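# Put the folded umbrella flat inside the storage box

## Task

Set the folded umbrella so that it lies flat on the floor of the storage box and touches none of the box's walls. Any contact with the rim, or with the inner face of a wall just under the rim, may count as failure. The box must stay where it began, neither rotated nor tipped. The umbrella must stay in place without the robot holding it. At the end, release it and pull the grippers away.

## Robot and tools

ROBOT. There are two six-joint FANUC CRX-5iA arms, named left_arm and right_arm. Each carries a Robotiq 2F-140 two-finger gripper. Their bases sit in the scene frame at left_arm (-0.013, +0.324, 0) m, quat_wxyz (+0.999, 0, 0, +0.051), and right_arm (-0.039, -0.317, 0) m, quat_wxyz (+0.997, 0, 0, +0.073). Both have a slight yaw.

SCENE FRAME. The origin is on the tabletop, halfway between the arms. +z is up, +x reaches out over the table, and left_arm is on the +y side. The arm names do not refer to the left or right of any image.

GRIPPER GEOMETRY. The fingers point along the gripper's +z axis and close along its y axis. The reported end_effector_position is the pinch point between the closed pads. Closed fingertips extend about 33 mm past that point, open ones about 9 mm. Closing pushes the tips roughly 24 mm farther out, so keep that much clearance above the box floor or the table. The wrist camera frame is wrist_camera_optical: +z looks forward, +x is image right, +y is image down. The real camera can be offset by up to about 51 mm and about 29 degrees.

execute_actions. It takes "actions", a list holding zero or one item, and an optional "pictures" boolean. An empty list moves nothing and returns the current state. A motion item has "rows" (1 to 15 rows) and "steps" (1 to 15, default 15). Each step lasts 1/30 s, and the last row repeats to fill the remaining steps. A wait item has only "steps" (up to 300). It counts from the previous result, and time spent composing the reply is included. A refused call sends nothing to the robot.

ROW LAYOUT. Each row is one flat list of 18 numbers, each between -1 and 1, covering both arms even when only one moves. The first nine are for left_arm: six joint numbers (waist, shoulder, elbow, forearm roll, wrist pitch, wrist roll), then gripper position, force_limit and speed. The next nine are the same for right_arm.

JOINT NUMBERS. These are joint-space offsets, not poses. A value of 1.0 means 1.983 rad for the waist and shoulder, 2.38 rad for the elbow, and 2.975 rad for the three wrist joints. The offsets are measured from the angles in the most recent result that listed Joint positions, not from the previous row. If no result in the scene has listed them yet, or for later calls within the same reply, they are measured from where the arm is when the action starts. So all zeros sends the arm back to those reference angles; it does not hold it still. Joint ranges in rad: waist ±3.491, shoulder ±3.140, elbow -1.187 to 4.328, forearm roll ±3.316, wrist pitch ±3.140, wrist roll ±3.927. A target more than 0.010 rad outside a range gets the call refused. The true limits can differ by about 0.010 rad. Targets past a real limit are clipped, and the result then says "joint sent to its limit".

GRIPPER NUMBERS. These are absolute settings. position: +1 is fully open (140 mm), and the pads touch at about -0.8. At -1 the fingers close until something blocks them. force_limit: -1 ≈ 14 N, 0 ≈ 60 N, +1 ≈ 107 N. speed: -1 ≈ 30 mm/s, 0 ≈ 140, +1 ≈ 250. To leave a gripper unchanged, resend its previous three values; a 0 there is a real command. To squeeze harder while gripping, raise force_limit and switch position between -1 and -0.98.

MOTION LIMITS. Top joint speeds are 2.62 rad/s (waist, shoulder), 3.14 (elbow) and 3.93 (wrist joints), reached after a 0.5 s ramp. All joints of an arm are slowed together. Each target may lead the measured angle by at most 0.805 rad (waist, shoulder), 0.966 (elbow) or 1.21 (wrist joints). Targets that would move the gripper more than 70 mm from its measured spot are scaled back. Between calls the arms keep moving toward the last row, until they settle or a step is HELD.

RESULTS. The state line gives each arm's end_effector_position (m) and end_effector_quat_wxyz in the scene frame; it can be off at long reach. Joint positions and Joint velocities come in one block per arm (rad, rad/s). object_status: 0 moving, 1 blocked while opening, 2 blocked while closing (a grip), 3 reached the target or pads met (a thin item may still be held). position_measured is in counts, nonlinear: 3 is open and 230 is pads together. Flange force is a noisy estimate of external force that includes any held weight; "no reading" means no estimate is available. "joint command not followed" means a clearance check changed the joint targets. HELD marks steps on which the row was not sent. MOTOR HOT warns of heating; OVER-TEMPERATURE FAULT means the brakes were applied.

FAULTS. Load limits are 140 N m for the waist, shoulder and elbow and 35.2 N m for each wrist joint, held weight included. An external force of 150 N also triggers a fault. Either one stops the arm for 10 s, makes it yield, and cancels the rest of the call.

OTHER TOOLS. zoom_image takes "camera" (cam_head_left, cam_head_right, cam_high, cam_low, cam_left_wrist, cam_right_wrist) and "region" [x0, y0, x1, y1] in pixels from the top-left corner, at most 504×504. The head, high and low images are 504×504; the wrist images are 616×616. show_instructions takes no arguments and shows the reference pages. read_manual takes an optional "section" ("licences"). finished_scene takes "scene", the current scene number. It ends the scene for good and reports whether the goal was met. Replying without any tool call ends the run.

AVOID. Do not drop or fling the umbrella, knock anything off the table, or slide or tilt the box. Do not let the arms collide or press against each other, and avoid slams and hard shoves. Loose objects may occasionally get a brief outside nudge.

Each tool is called after "Request:" by a JSON object that holds its "op" and its "data".

Reference images:

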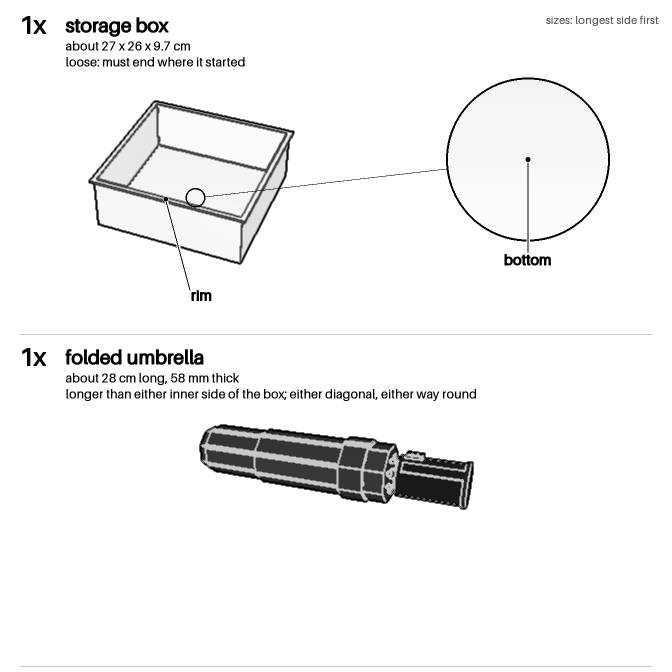

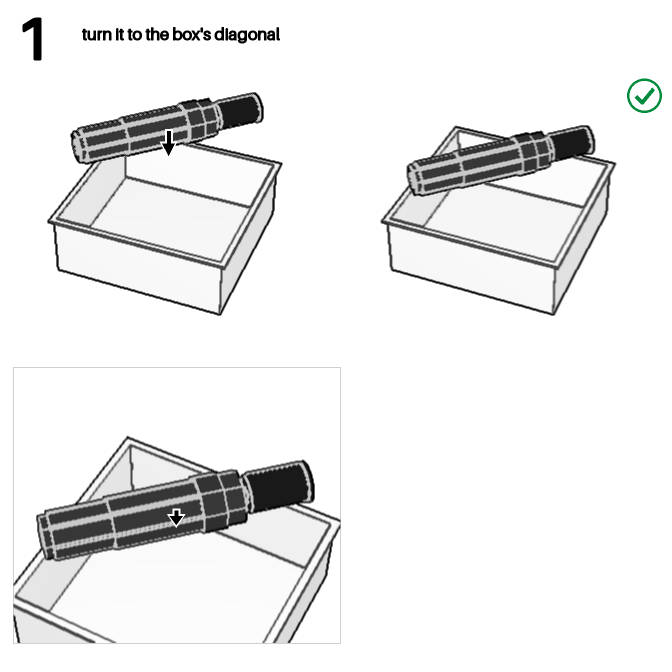

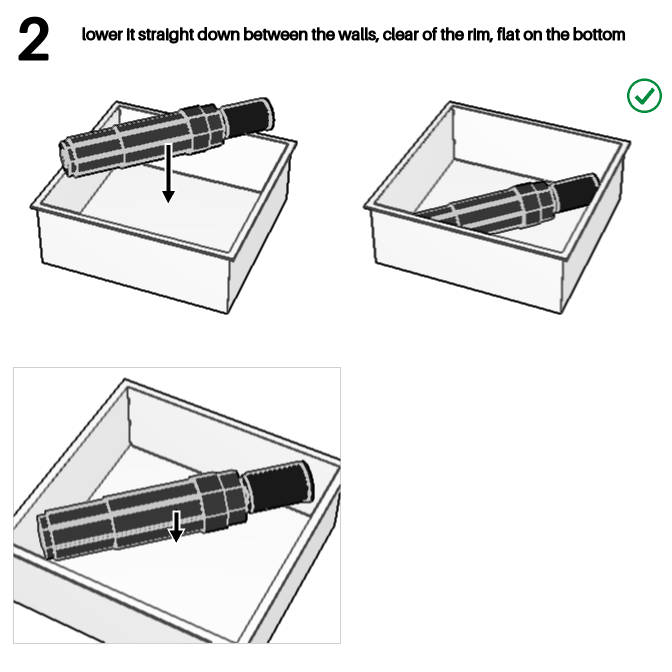

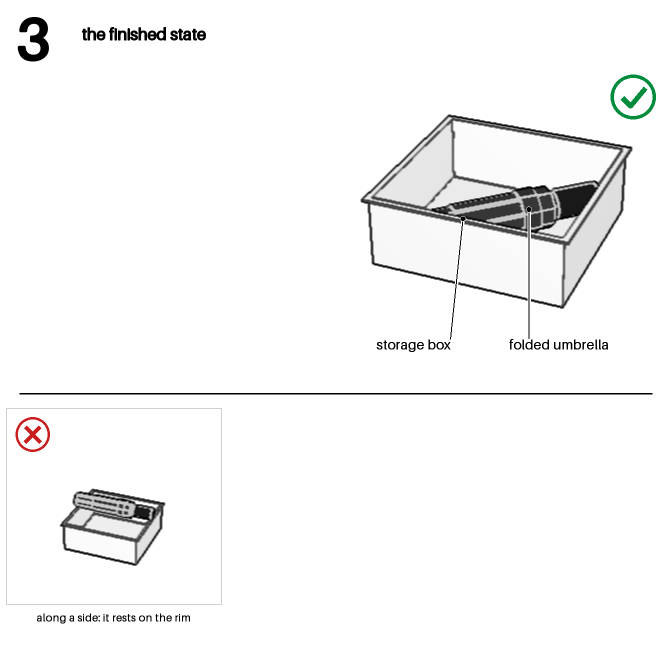

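## Session

Request:
{"op": "execute_actions", "data": {"actions": []}}

Scene clock: 0.00 s of 3960.00 s.
left_arm: end_effector_position=(+0.3469, +0.0122, +0.1466) position_measured=3 object_status=3 end_effector_quat_wxyz=(+0.127, +0.782, +0.607, -0.059) | right_arm: end_effector_position=(+0.4254, -0.5912, +0.1660) position_measured=3 object_status=3 end_effector_quat_wxyz=(+0.486, +0.410, +0.563, +0.528)
Joint positions: left_arm=[-0.35  -0.093 -0.419  0.278 -1.129  3.035] | right_arm=[-1.325  0.421 -0.989  1.375  1.57   3.098]
Joint velocities: left_arm=[ 0.    -0.001 -0.    -0.    -0.    -0.   ] | right_arm=[-0.001  0.    -0.001  0.003  0.001  0.001]
Flange force (N, the push that the arm receives, along the gripper's own x y z axes): no reading

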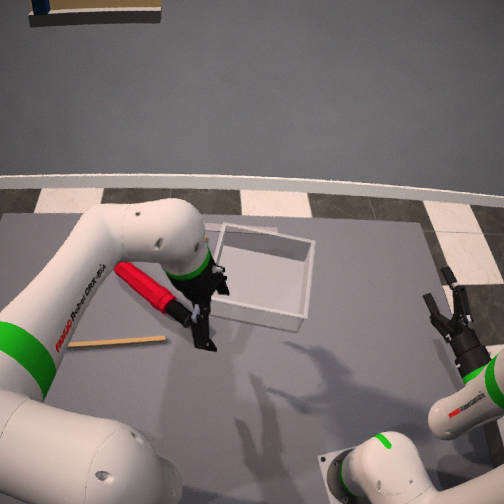

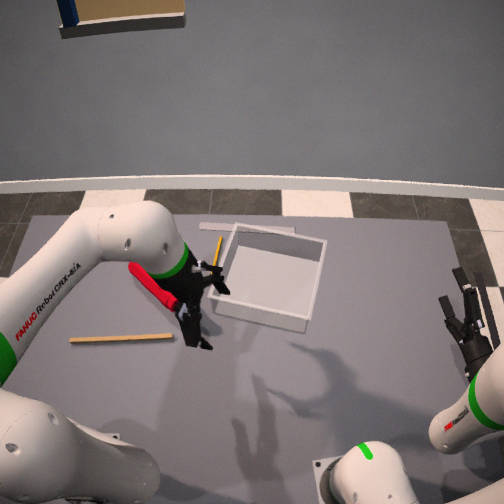

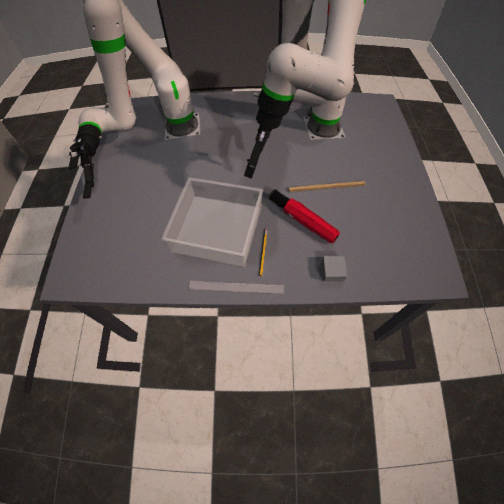

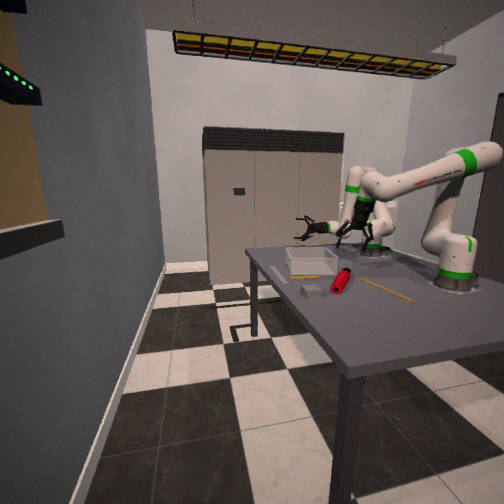

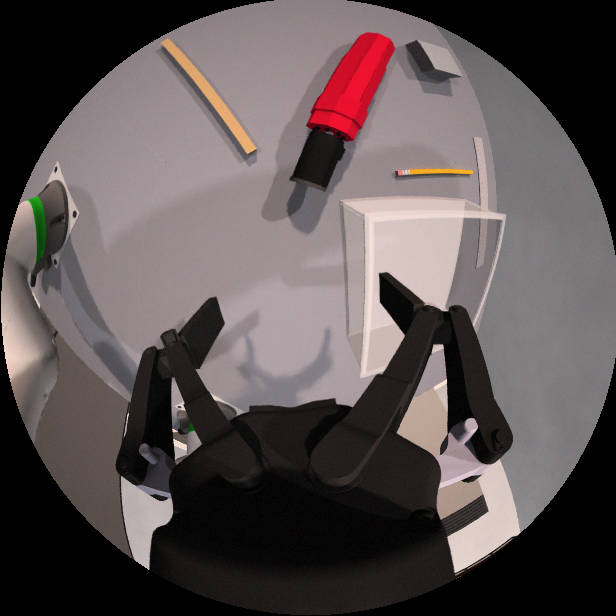

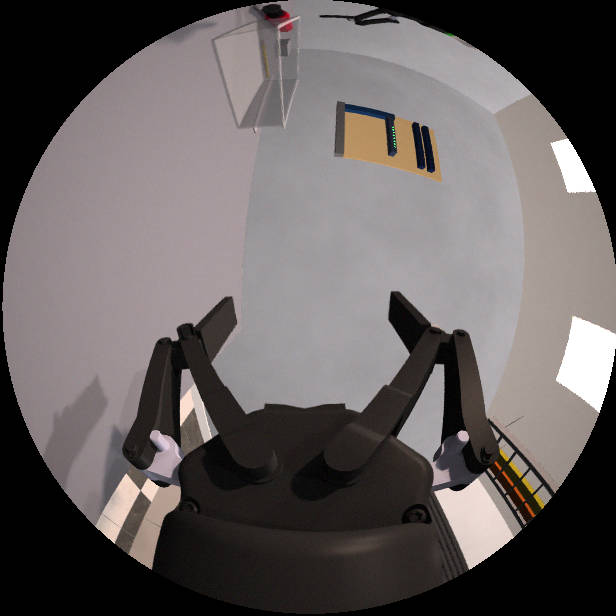

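Request:
{"op": "execute_actions", "data": {"actions": [{"rows":[[0.132,0.051,0.142,-0.093,-0.118,-0.192,1,0,0,0,0,0,0,0,0,1,0,0]],"steps":15}]}}

Request:
{"op": "execute_actions", "data": {"actions": [{"steps":15}]}}

Scene clock: 32.33 s of 3960.00 s.
left_arm: end_effector_position=(+0.4095, +0.1508, +0.1857) position_measured=3 object_status=3 end_effector_quat_wxyz=(+0.035, +0.880, +0.474, -0.004) | right_arm: end_effector_position=(+0.4254, -0.5912, +0.1660) position_measured=3 object_status=3 end_effector_quat_wxyz=(+0.486, +0.410, +0.563, +0.528)
Joint positions: left_arm=[-0.149 -0.015 -0.16   0.065 -1.398  2.596] | right_arm=[-1.325  0.421 -0.989  1.375  1.57   3.098]
Joint velocities: left_arm=[ 0.484  0.186  0.625 -0.507 -0.643 -1.044] | right_arm=[-0.    -0.     0.     0.001 -0.001  0.001]
Flange force (N, the push that the arm receives, along the gripper's own x y z axes): left_arm=[0.2 4.9 -2.2] | right_arm=[-0.3 -4.1 0.1]
Steps of this call (steps 1 to 90: nothing new was sent; then 28.83 s passed at rest; steps 91 to 105: all 15 steps of this action). Readings (joint positions | what the end effector reports):
91: left_arm=[-0.350 -0.093 -0.419 0.278 -1.129 3.035] | right_arm=[-1.325 0.421 -0.989 1.375 1.570 3.098] | left_arm position_measured=3 object_status=3 | right_arm position_measured=3 object_status=3
92: left_arm=[-0.349 -0.092 -0.418 0.276 -1.131 3.032] | right_arm=[-1.325 0.421 -0.989 1.375 1.570 3.098] | left_arm position_measured=3 object_status=3 | right_arm position_measured=3 object_status=3
94: left_arm=[-0.334 -0.087 -0.399 0.261 -1.150 3.000] | right_arm=[-1.325 0.421 -0.989 1.375 1.570 3.098] | left_arm position_measured=3 object_status=3 | right_arm position_measured=3 object_status=3
98: left_arm=[-0.267 -0.061 -0.312 0.190 -1.240 2.853] | right_arm=[-1.325 0.421 -0.989 1.375 1.570 3.098] | left_arm position_measured=3 object_status=3 | right_arm position_measured=3 object_status=3
105: the state above

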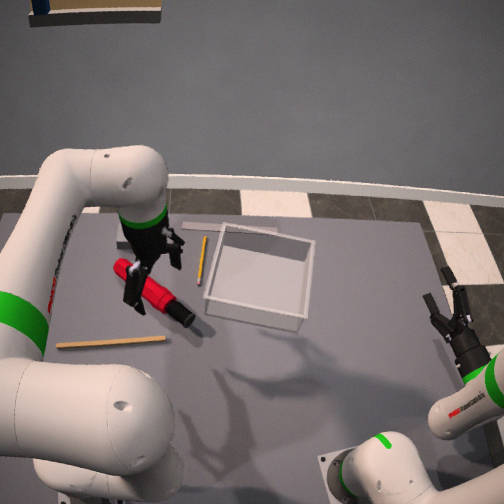

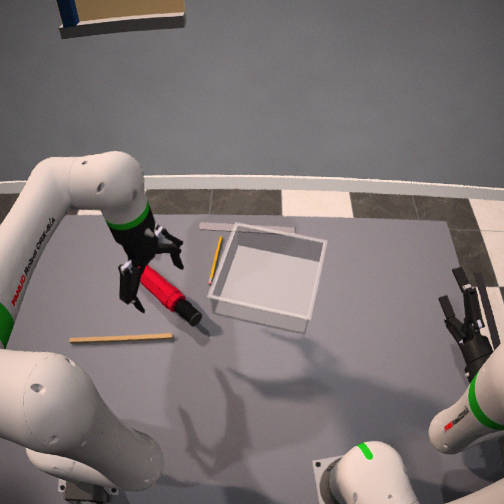

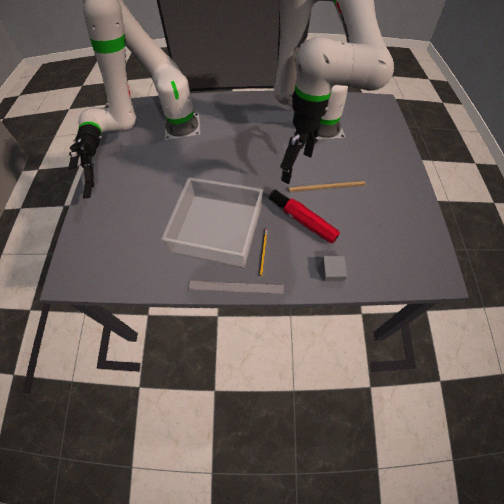

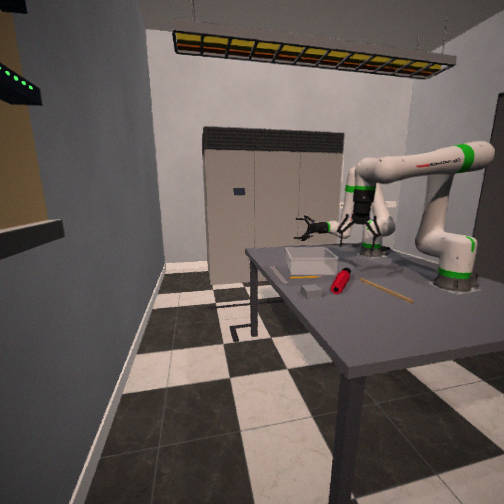

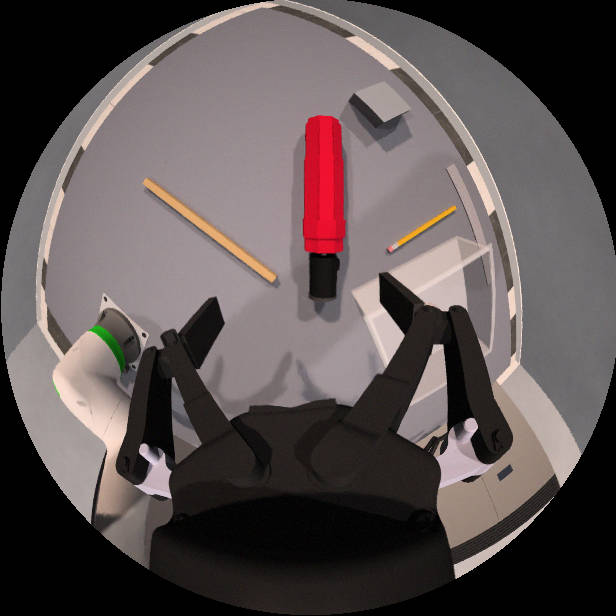

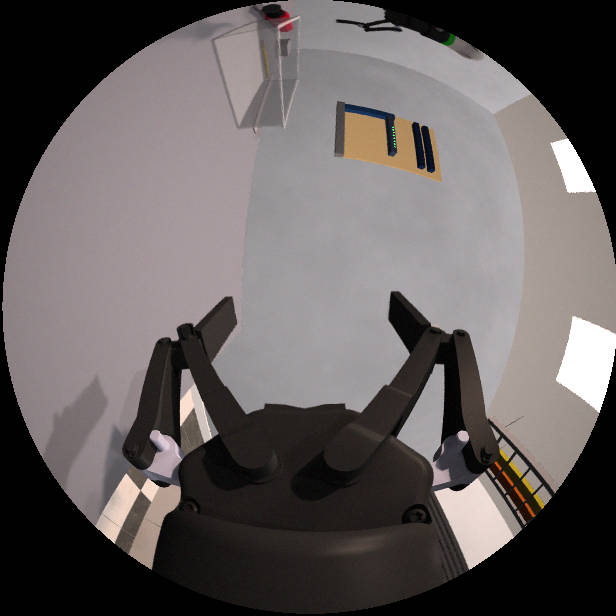

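Scene clock: 32.83 s of 3960.00 s.
left_arm: end_effector_position=(+0.4205, +0.1991, +0.2000) position_measured=3 object_status=3 end_effector_quat_wxyz=(+0.001, +0.899, +0.438, +0.000) | right_arm: end_effector_position=(+0.4254, -0.5912, +0.1660) position_measured=3 object_status=3 end_effector_quat_wxyz=(+0.486, +0.410, +0.563, +0.528)
Joint positions: left_arm=[-0.088  0.008 -0.081  0.001 -1.48   2.464] | right_arm=[-1.325  0.421 -0.989  1.375  1.57   3.098]
Joint velocities: left_arm=[ 0.     0.001  0.     0.001 -0.    -0.   ] | right_arm=[ 0.    -0.001 -0.     0.001 -0.     0.   ]
Flange force (N, the push that the arm receives, along the gripper's own x y z axes): left_arm=[2.1 4.0 -1.1] | right_arm=[0.1 -4.7 1.3]
Steps of this call (steps 1 to 15: the robot went on to your last target). Readings (joint positions | what the end effector reports):
1: left_arm=[-0.133 -0.009 -0.139 0.048 -1.420 2.561] | right_arm=[-1.325 0.421 -0.989 1.375 1.570 3.098] | left_arm position_measured=3 object_status=3 | right_arm position_measured=3 object_status=3
2: left_arm=[-0.118 -0.003 -0.120 0.033 -1.439 2.529] | right_arm=[-1.325 0.421 -0.989 1.375 1.570 3.098] | left_arm position_measured=3 object_status=3 | right_arm position_measured=3 object_status=3
4: left_arm=[-0.097 0.005 -0.093 0.010 -1.468 2.483] | right_arm=[-1.325 0.421 -0.989 1.375 1.570 3.098] | left_arm position_measured=3 object_status=3 | right_arm position_measured=3 object_status=3
8: left_arm=[-0.088 0.008 -0.082 0.001 -1.480 2.464] | right_arm=[-1.325 0.421 -0.989 1.375 1.570 3.098] | left_arm position_measured=3 object_status=3 | right_arm position_measured=3 object_status=3
15: the state above

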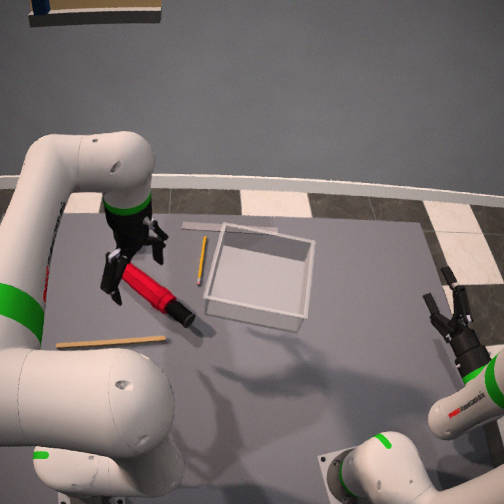

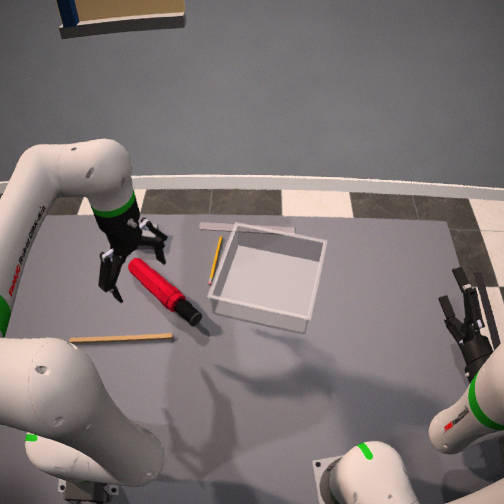

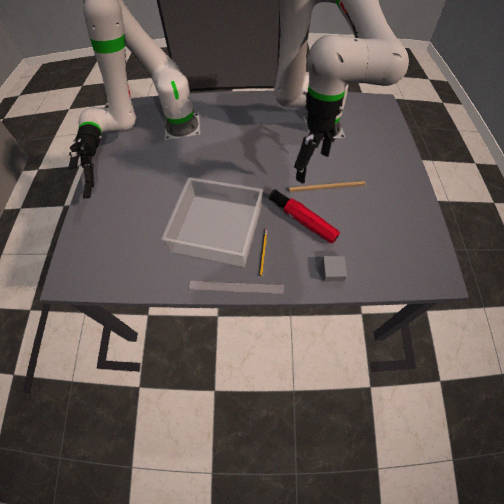

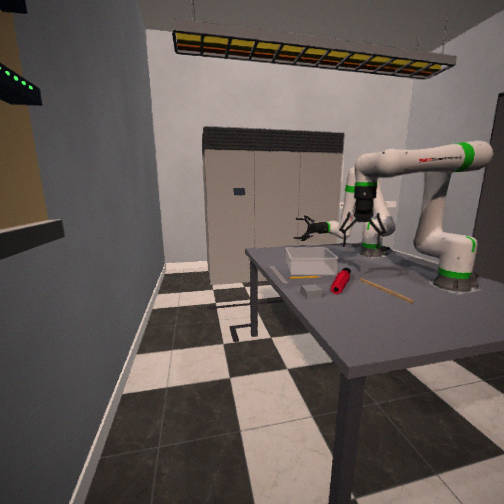

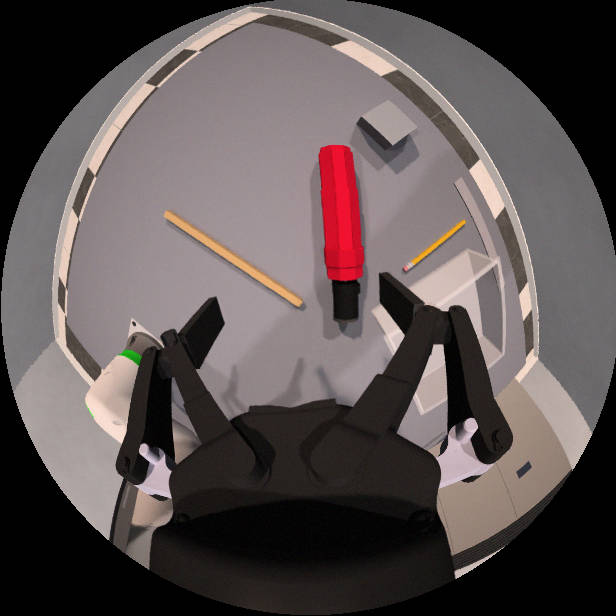

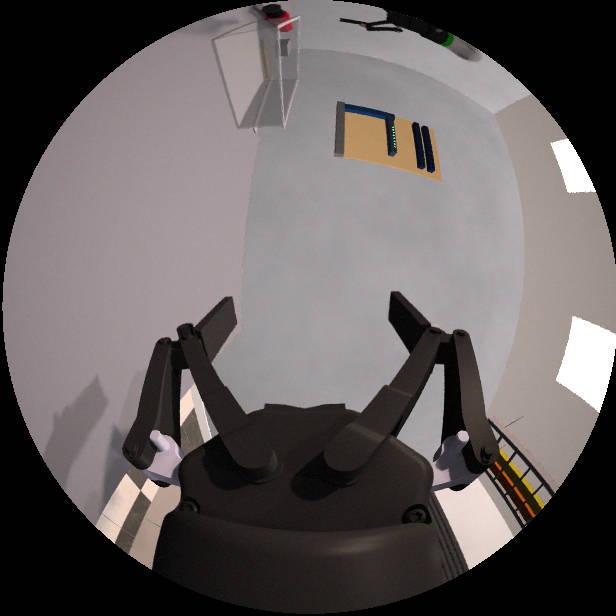

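Request:
{"op": "execute_actions", "data": {"actions": [{"rows":[[-0.018,0.125,0.038,0,0.053,-0.004,1,0,0,0,0,0,0,0,0,1,0,0]],"steps":15}]}}

Request:
{"op": "execute_actions", "data": {"actions": [{"steps":8}]}}

Scene clock: 47.10 s of 3960.00 s.
left_arm: end_effector_position=(+0.5046, +0.1819, +0.1203) position_measured=3 object_status=3 end_effector_quat_wxyz=(+0.001, +0.909, +0.416, +0.000) | right_arm: end_effector_position=(+0.4254, -0.5912, +0.1660) position_measured=3 object_status=3 end_effector_quat_wxyz=(+0.486, +0.410, +0.563, +0.528)
Joint positions: left_arm=[-0.124  0.255  0.009  0.001 -1.323  2.452] | right_arm=[-1.325  0.421 -0.989  1.375  1.57   3.098]
Joint velocities: left_arm=[-0.007  0.05   0.019  0.001  0.032 -0.002] | right_arm=[-0.    -0.001  0.    -0.     0.001  0.001]
Flange force (N, the push that the arm receives, along the gripper's own x y z axes): left_arm=[9.2 22.0 12.9] | right_arm=[0.6 -4.9 0.5]
Steps of this call (steps 1 to 15: the robot went on to your last target; steps 16 to 90: nothing new was sent; then 10.77 s passed at rest; steps 91 to 105: all 15 steps of this action). Readings (joint positions | what the end effector reports):
91: left_arm=[-0.088 0.008 -0.081 0.001 -1.480 2.464] | right_arm=[-1.325 0.421 -0.989 1.375 1.570 3.098] | left_arm position_measured=3 object_status=3 | right_arm position_measured=3 object_status=3
92: left_arm=[-0.088 0.011 -0.080 0.001 -1.479 2.464] | right_arm=[-1.325 0.421 -0.989 1.375 1.570 3.098] | left_arm position_measured=3 object_status=3 | right_arm position_measured=3 object_status=3
94: left_arm=[-0.091 0.031 -0.073 0.001 -1.465 2.462] | right_arm=[-1.325 0.421 -0.989 1.375 1.570 3.098] | left_arm position_measured=3 object_status=3 | right_arm position_measured=3 object_status=3
98: left_arm=[-0.106 0.133 -0.036 0.001 -1.401 2.458] | right_arm=[-1.325 0.421 -0.989 1.375 1.570 3.098] | left_arm position_measured=3 object_status=3 | right_arm position_measured=3 object_status=3
105: the state above

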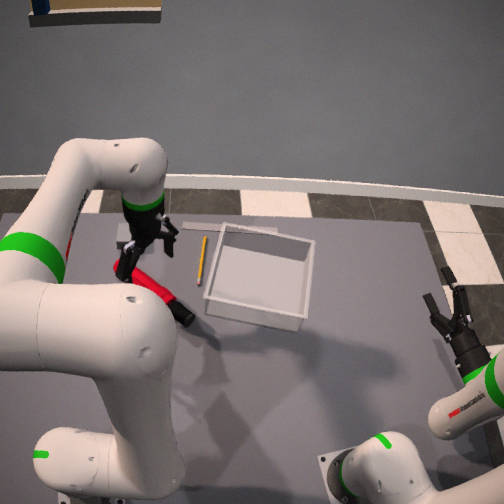

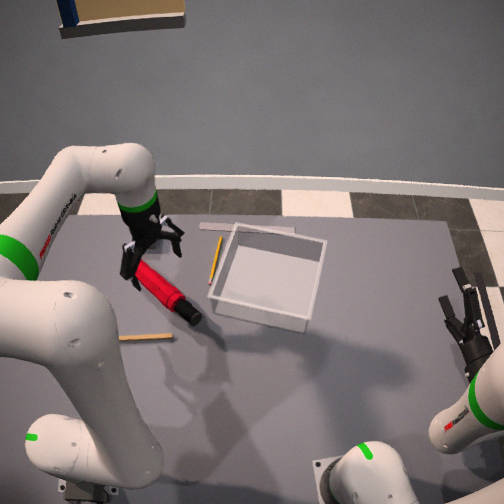

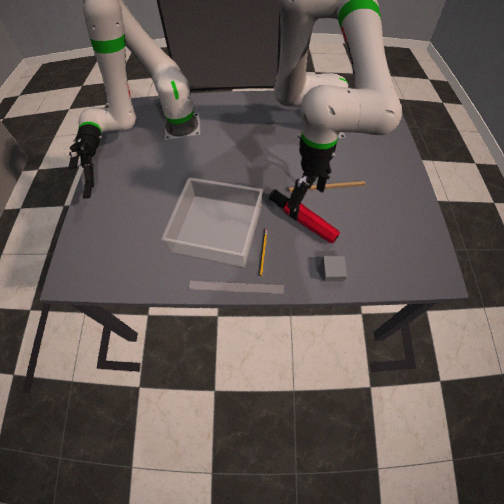

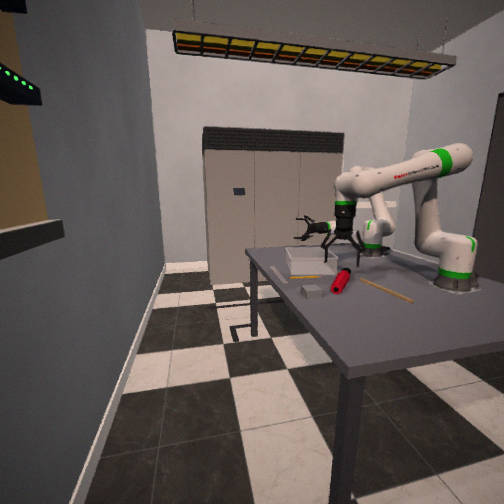

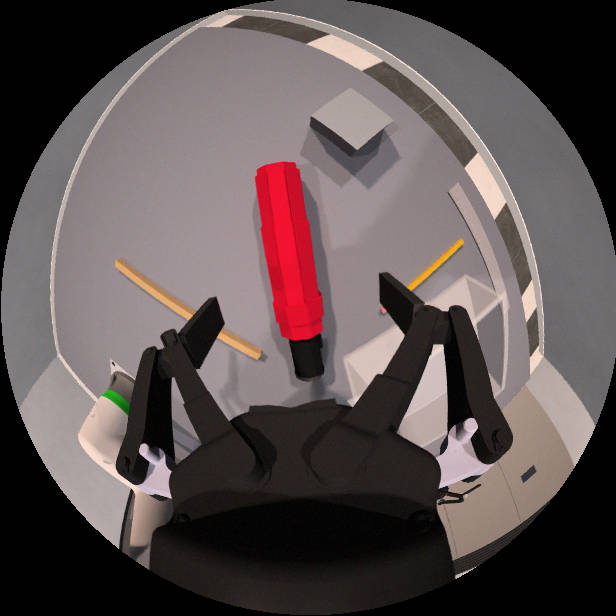

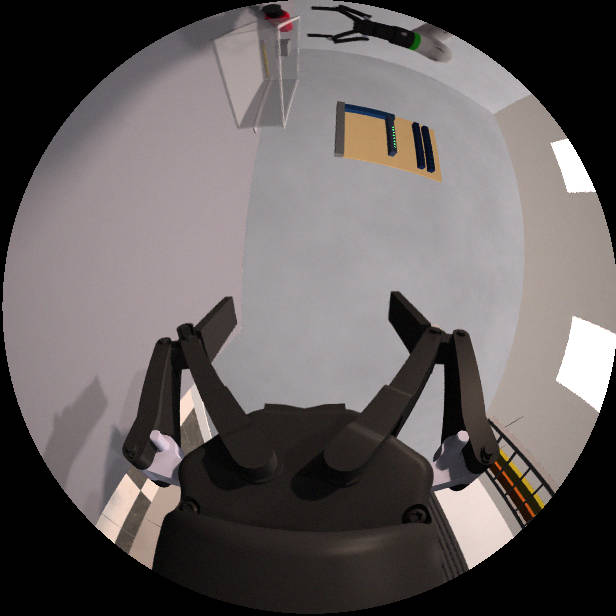

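Scene clock: 47.37 s of 3960.00 s.
left_arm: end_effector_position=(+0.5050, +0.1818, +0.1200) position_measured=3 object_status=3 end_effector_quat_wxyz=(+0.001, +0.909, +0.416, +0.001) | right_arm: end_effector_position=(+0.4254, -0.5912, +0.1660) position_measured=3 object_status=3 end_effector_quat_wxyz=(+0.486, +0.410, +0.563, +0.528)
Joint positions: left_arm=[-0.124  0.256  0.009  0.001 -1.322  2.452] | right_arm=[-1.325  0.421 -0.989  1.375  1.57   3.098]
Joint velocities: left_arm=[ 0.001 -0.    -0.     0.    -0.     0.001] | right_arm=[ 0.  0. -0. -0.  0. -0.]
Flange force (N, the push that the arm receives, along the gripper's own x y z axes): left_arm=[3.5 5.9 -1.7] | right_arm=[-0.6 -4.9 1.1]
Steps of this call (steps 1 to 8: the robot went on to your last target). Readings (joint positions | what the end effector reports):
1: left_arm=[-0.124 0.256 0.009 0.001 -1.322 2.452] | right_arm=[-1.325 0.421 -0.989 1.375 1.570 3.098] | left_arm position_measured=3 object_status=3 | right_arm position_measured=3 object_status=3
2: left_arm=[-0.124 0.256 0.009 0.001 -1.322 2.452] | right_arm=[-1.325 0.421 -0.989 1.375 1.570 3.098] | left_arm position_measured=3 object_status=3 | right_arm position_measured=3 object_status=3
4: left_arm=[-0.124 0.256 0.009 0.001 -1.322 2.452] | right_arm=[-1.325 0.421 -0.989 1.375 1.570 3.098] | left_arm position_measured=3 object_status=3 | right_arm position_measured=3 object_status=3
8: the state above

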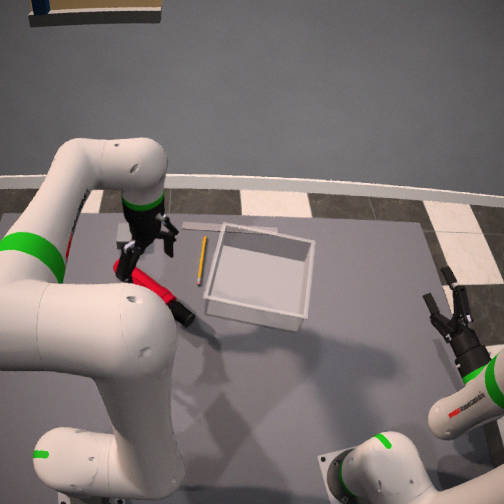

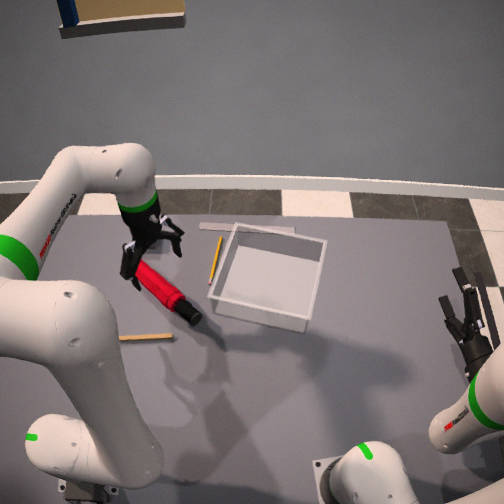

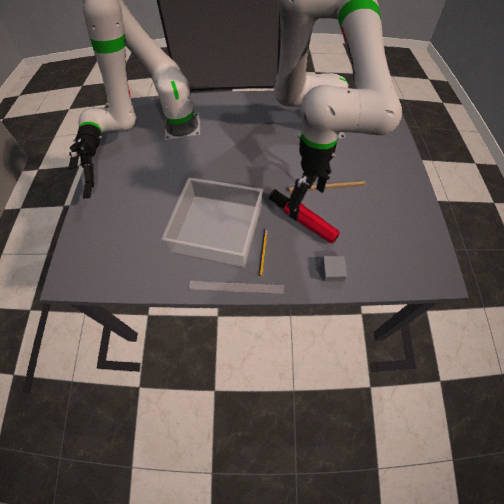

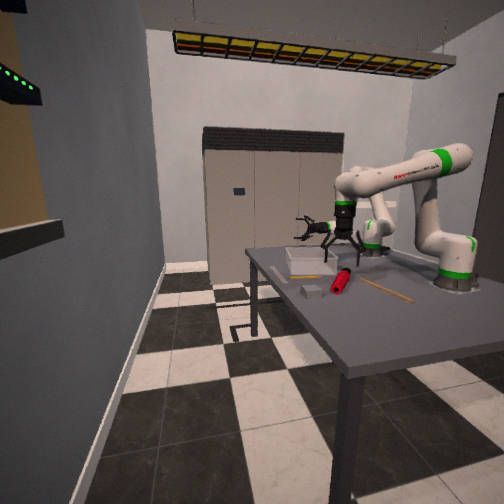

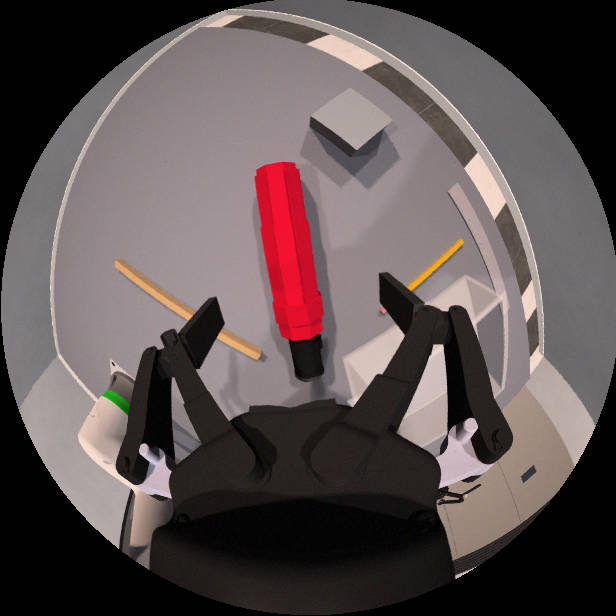

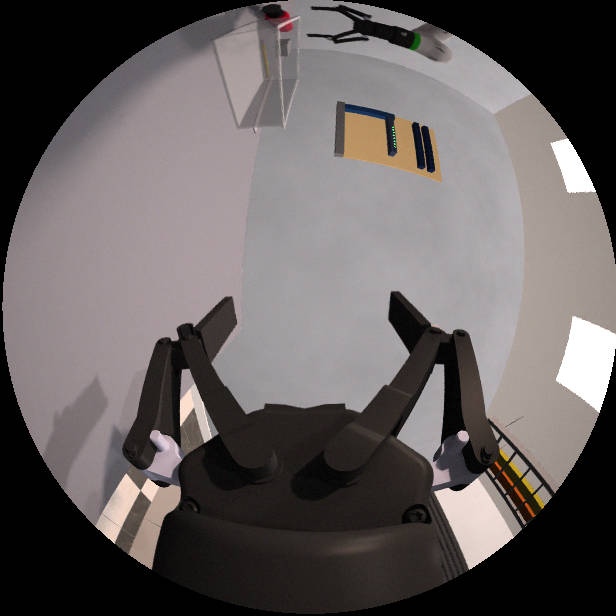

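Request:
{"op": "execute_actions", "data": {"actions": [{"rows":[[-0.024,0.016,-0.061,0,0.059,0.016,1,0,0,0,0,0,0,0,0,1,0,0]],"steps":15}]}}

Scene clock: 57.83 s of 3960.00 s.
left_arm: end_effector_position=(+0.4848, +0.1582, +0.0449) position_measured=3 object_status=3 end_effector_quat_wxyz=(+0.000, +0.909, +0.416, -0.000) | right_arm: end_effector_position=(+0.4254, -0.5912, +0.1660) position_measured=3 object_status=3 end_effector_quat_wxyz=(+0.486, +0.410, +0.563, +0.528)
Joint positions: left_arm=[-0.171  0.288 -0.136  0.001 -1.147  2.499] | right_arm=[-1.325  0.421 -0.989  1.375  1.57   3.098]
Joint velocities: left_arm=[-0.001 -0.    -0.002  0.     0.001  0.001] | right_arm=[ 0.    -0.    -0.     0.002  0.001  0.   ]
Flange force (N, the push that the arm receives, along the gripper's own x y z axes): left_arm=[0.9 5.8 -0.6] | right_arm=[1.1 -4.0 2.2]
Steps of this call (steps 1 to 15: the robot went on to your last target; steps 16 to 90: nothing new was sent; then 6.97 s passed at rest; steps 91 to 105: all 15 steps of this action). Readings (joint positions | what the end effector reports):
91: left_arm=[-0.124 0.256 0.009 0.001 -1.322 2.452] | right_arm=[-1.325 0.421 -0.989 1.375 1.570 3.098] | left_arm position_measured=3 object_status=3 | right_arm position_measured=3 object_status=3
92: left_arm=[-0.125 0.257 0.008 0.001 -1.319 2.452] | right_arm=[-1.325 0.421 -0.989 1.375 1.570 3.098] | left_arm position_measured=3 object_status=3 | right_arm position_measured=3 object_status=3
94: left_arm=[-0.133 0.262 -0.018 0.001 -1.289 2.461] | right_arm=[-1.325 0.421 -0.989 1.375 1.570 3.098] | left_arm position_measured=3 object_status=3 | right_arm position_measured=3 object_status=3
98: left_arm=[-0.164 0.283 -0.113 0.001 -1.175 2.492] | right_arm=[-1.325 0.421 -0.989 1.375 1.570 3.098] | left_arm position_measured=3 object_status=3 | right_arm position_measured=3 object_status=3
105: the state above

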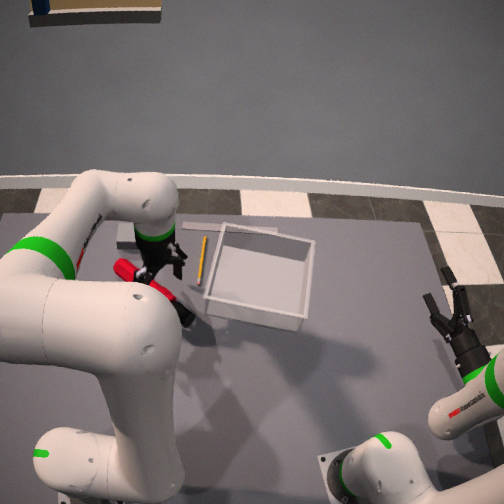

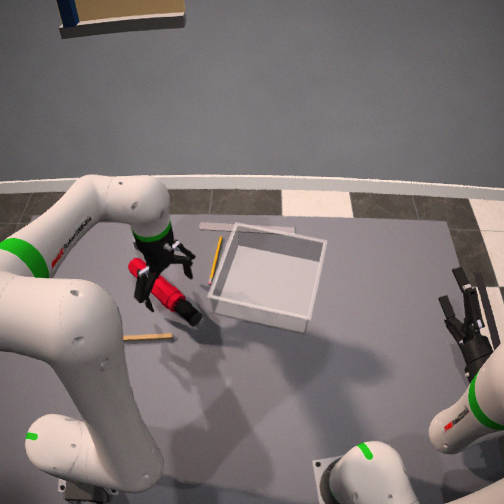

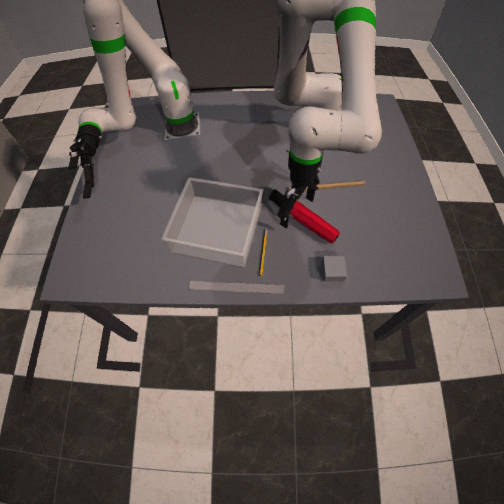

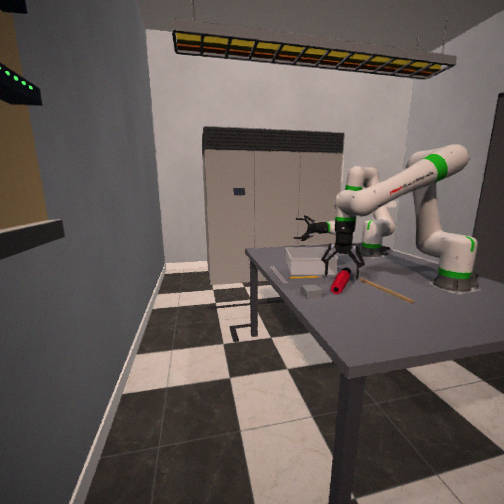

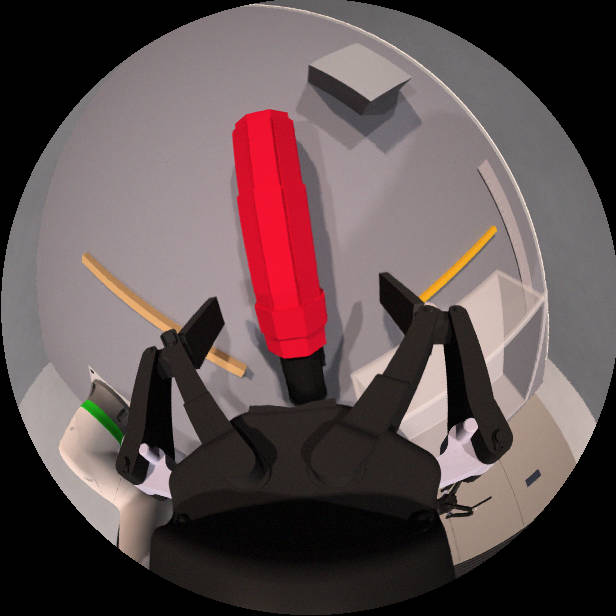

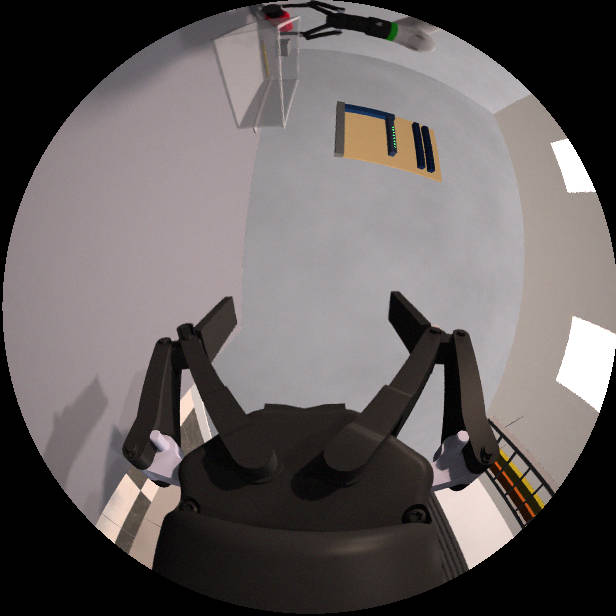

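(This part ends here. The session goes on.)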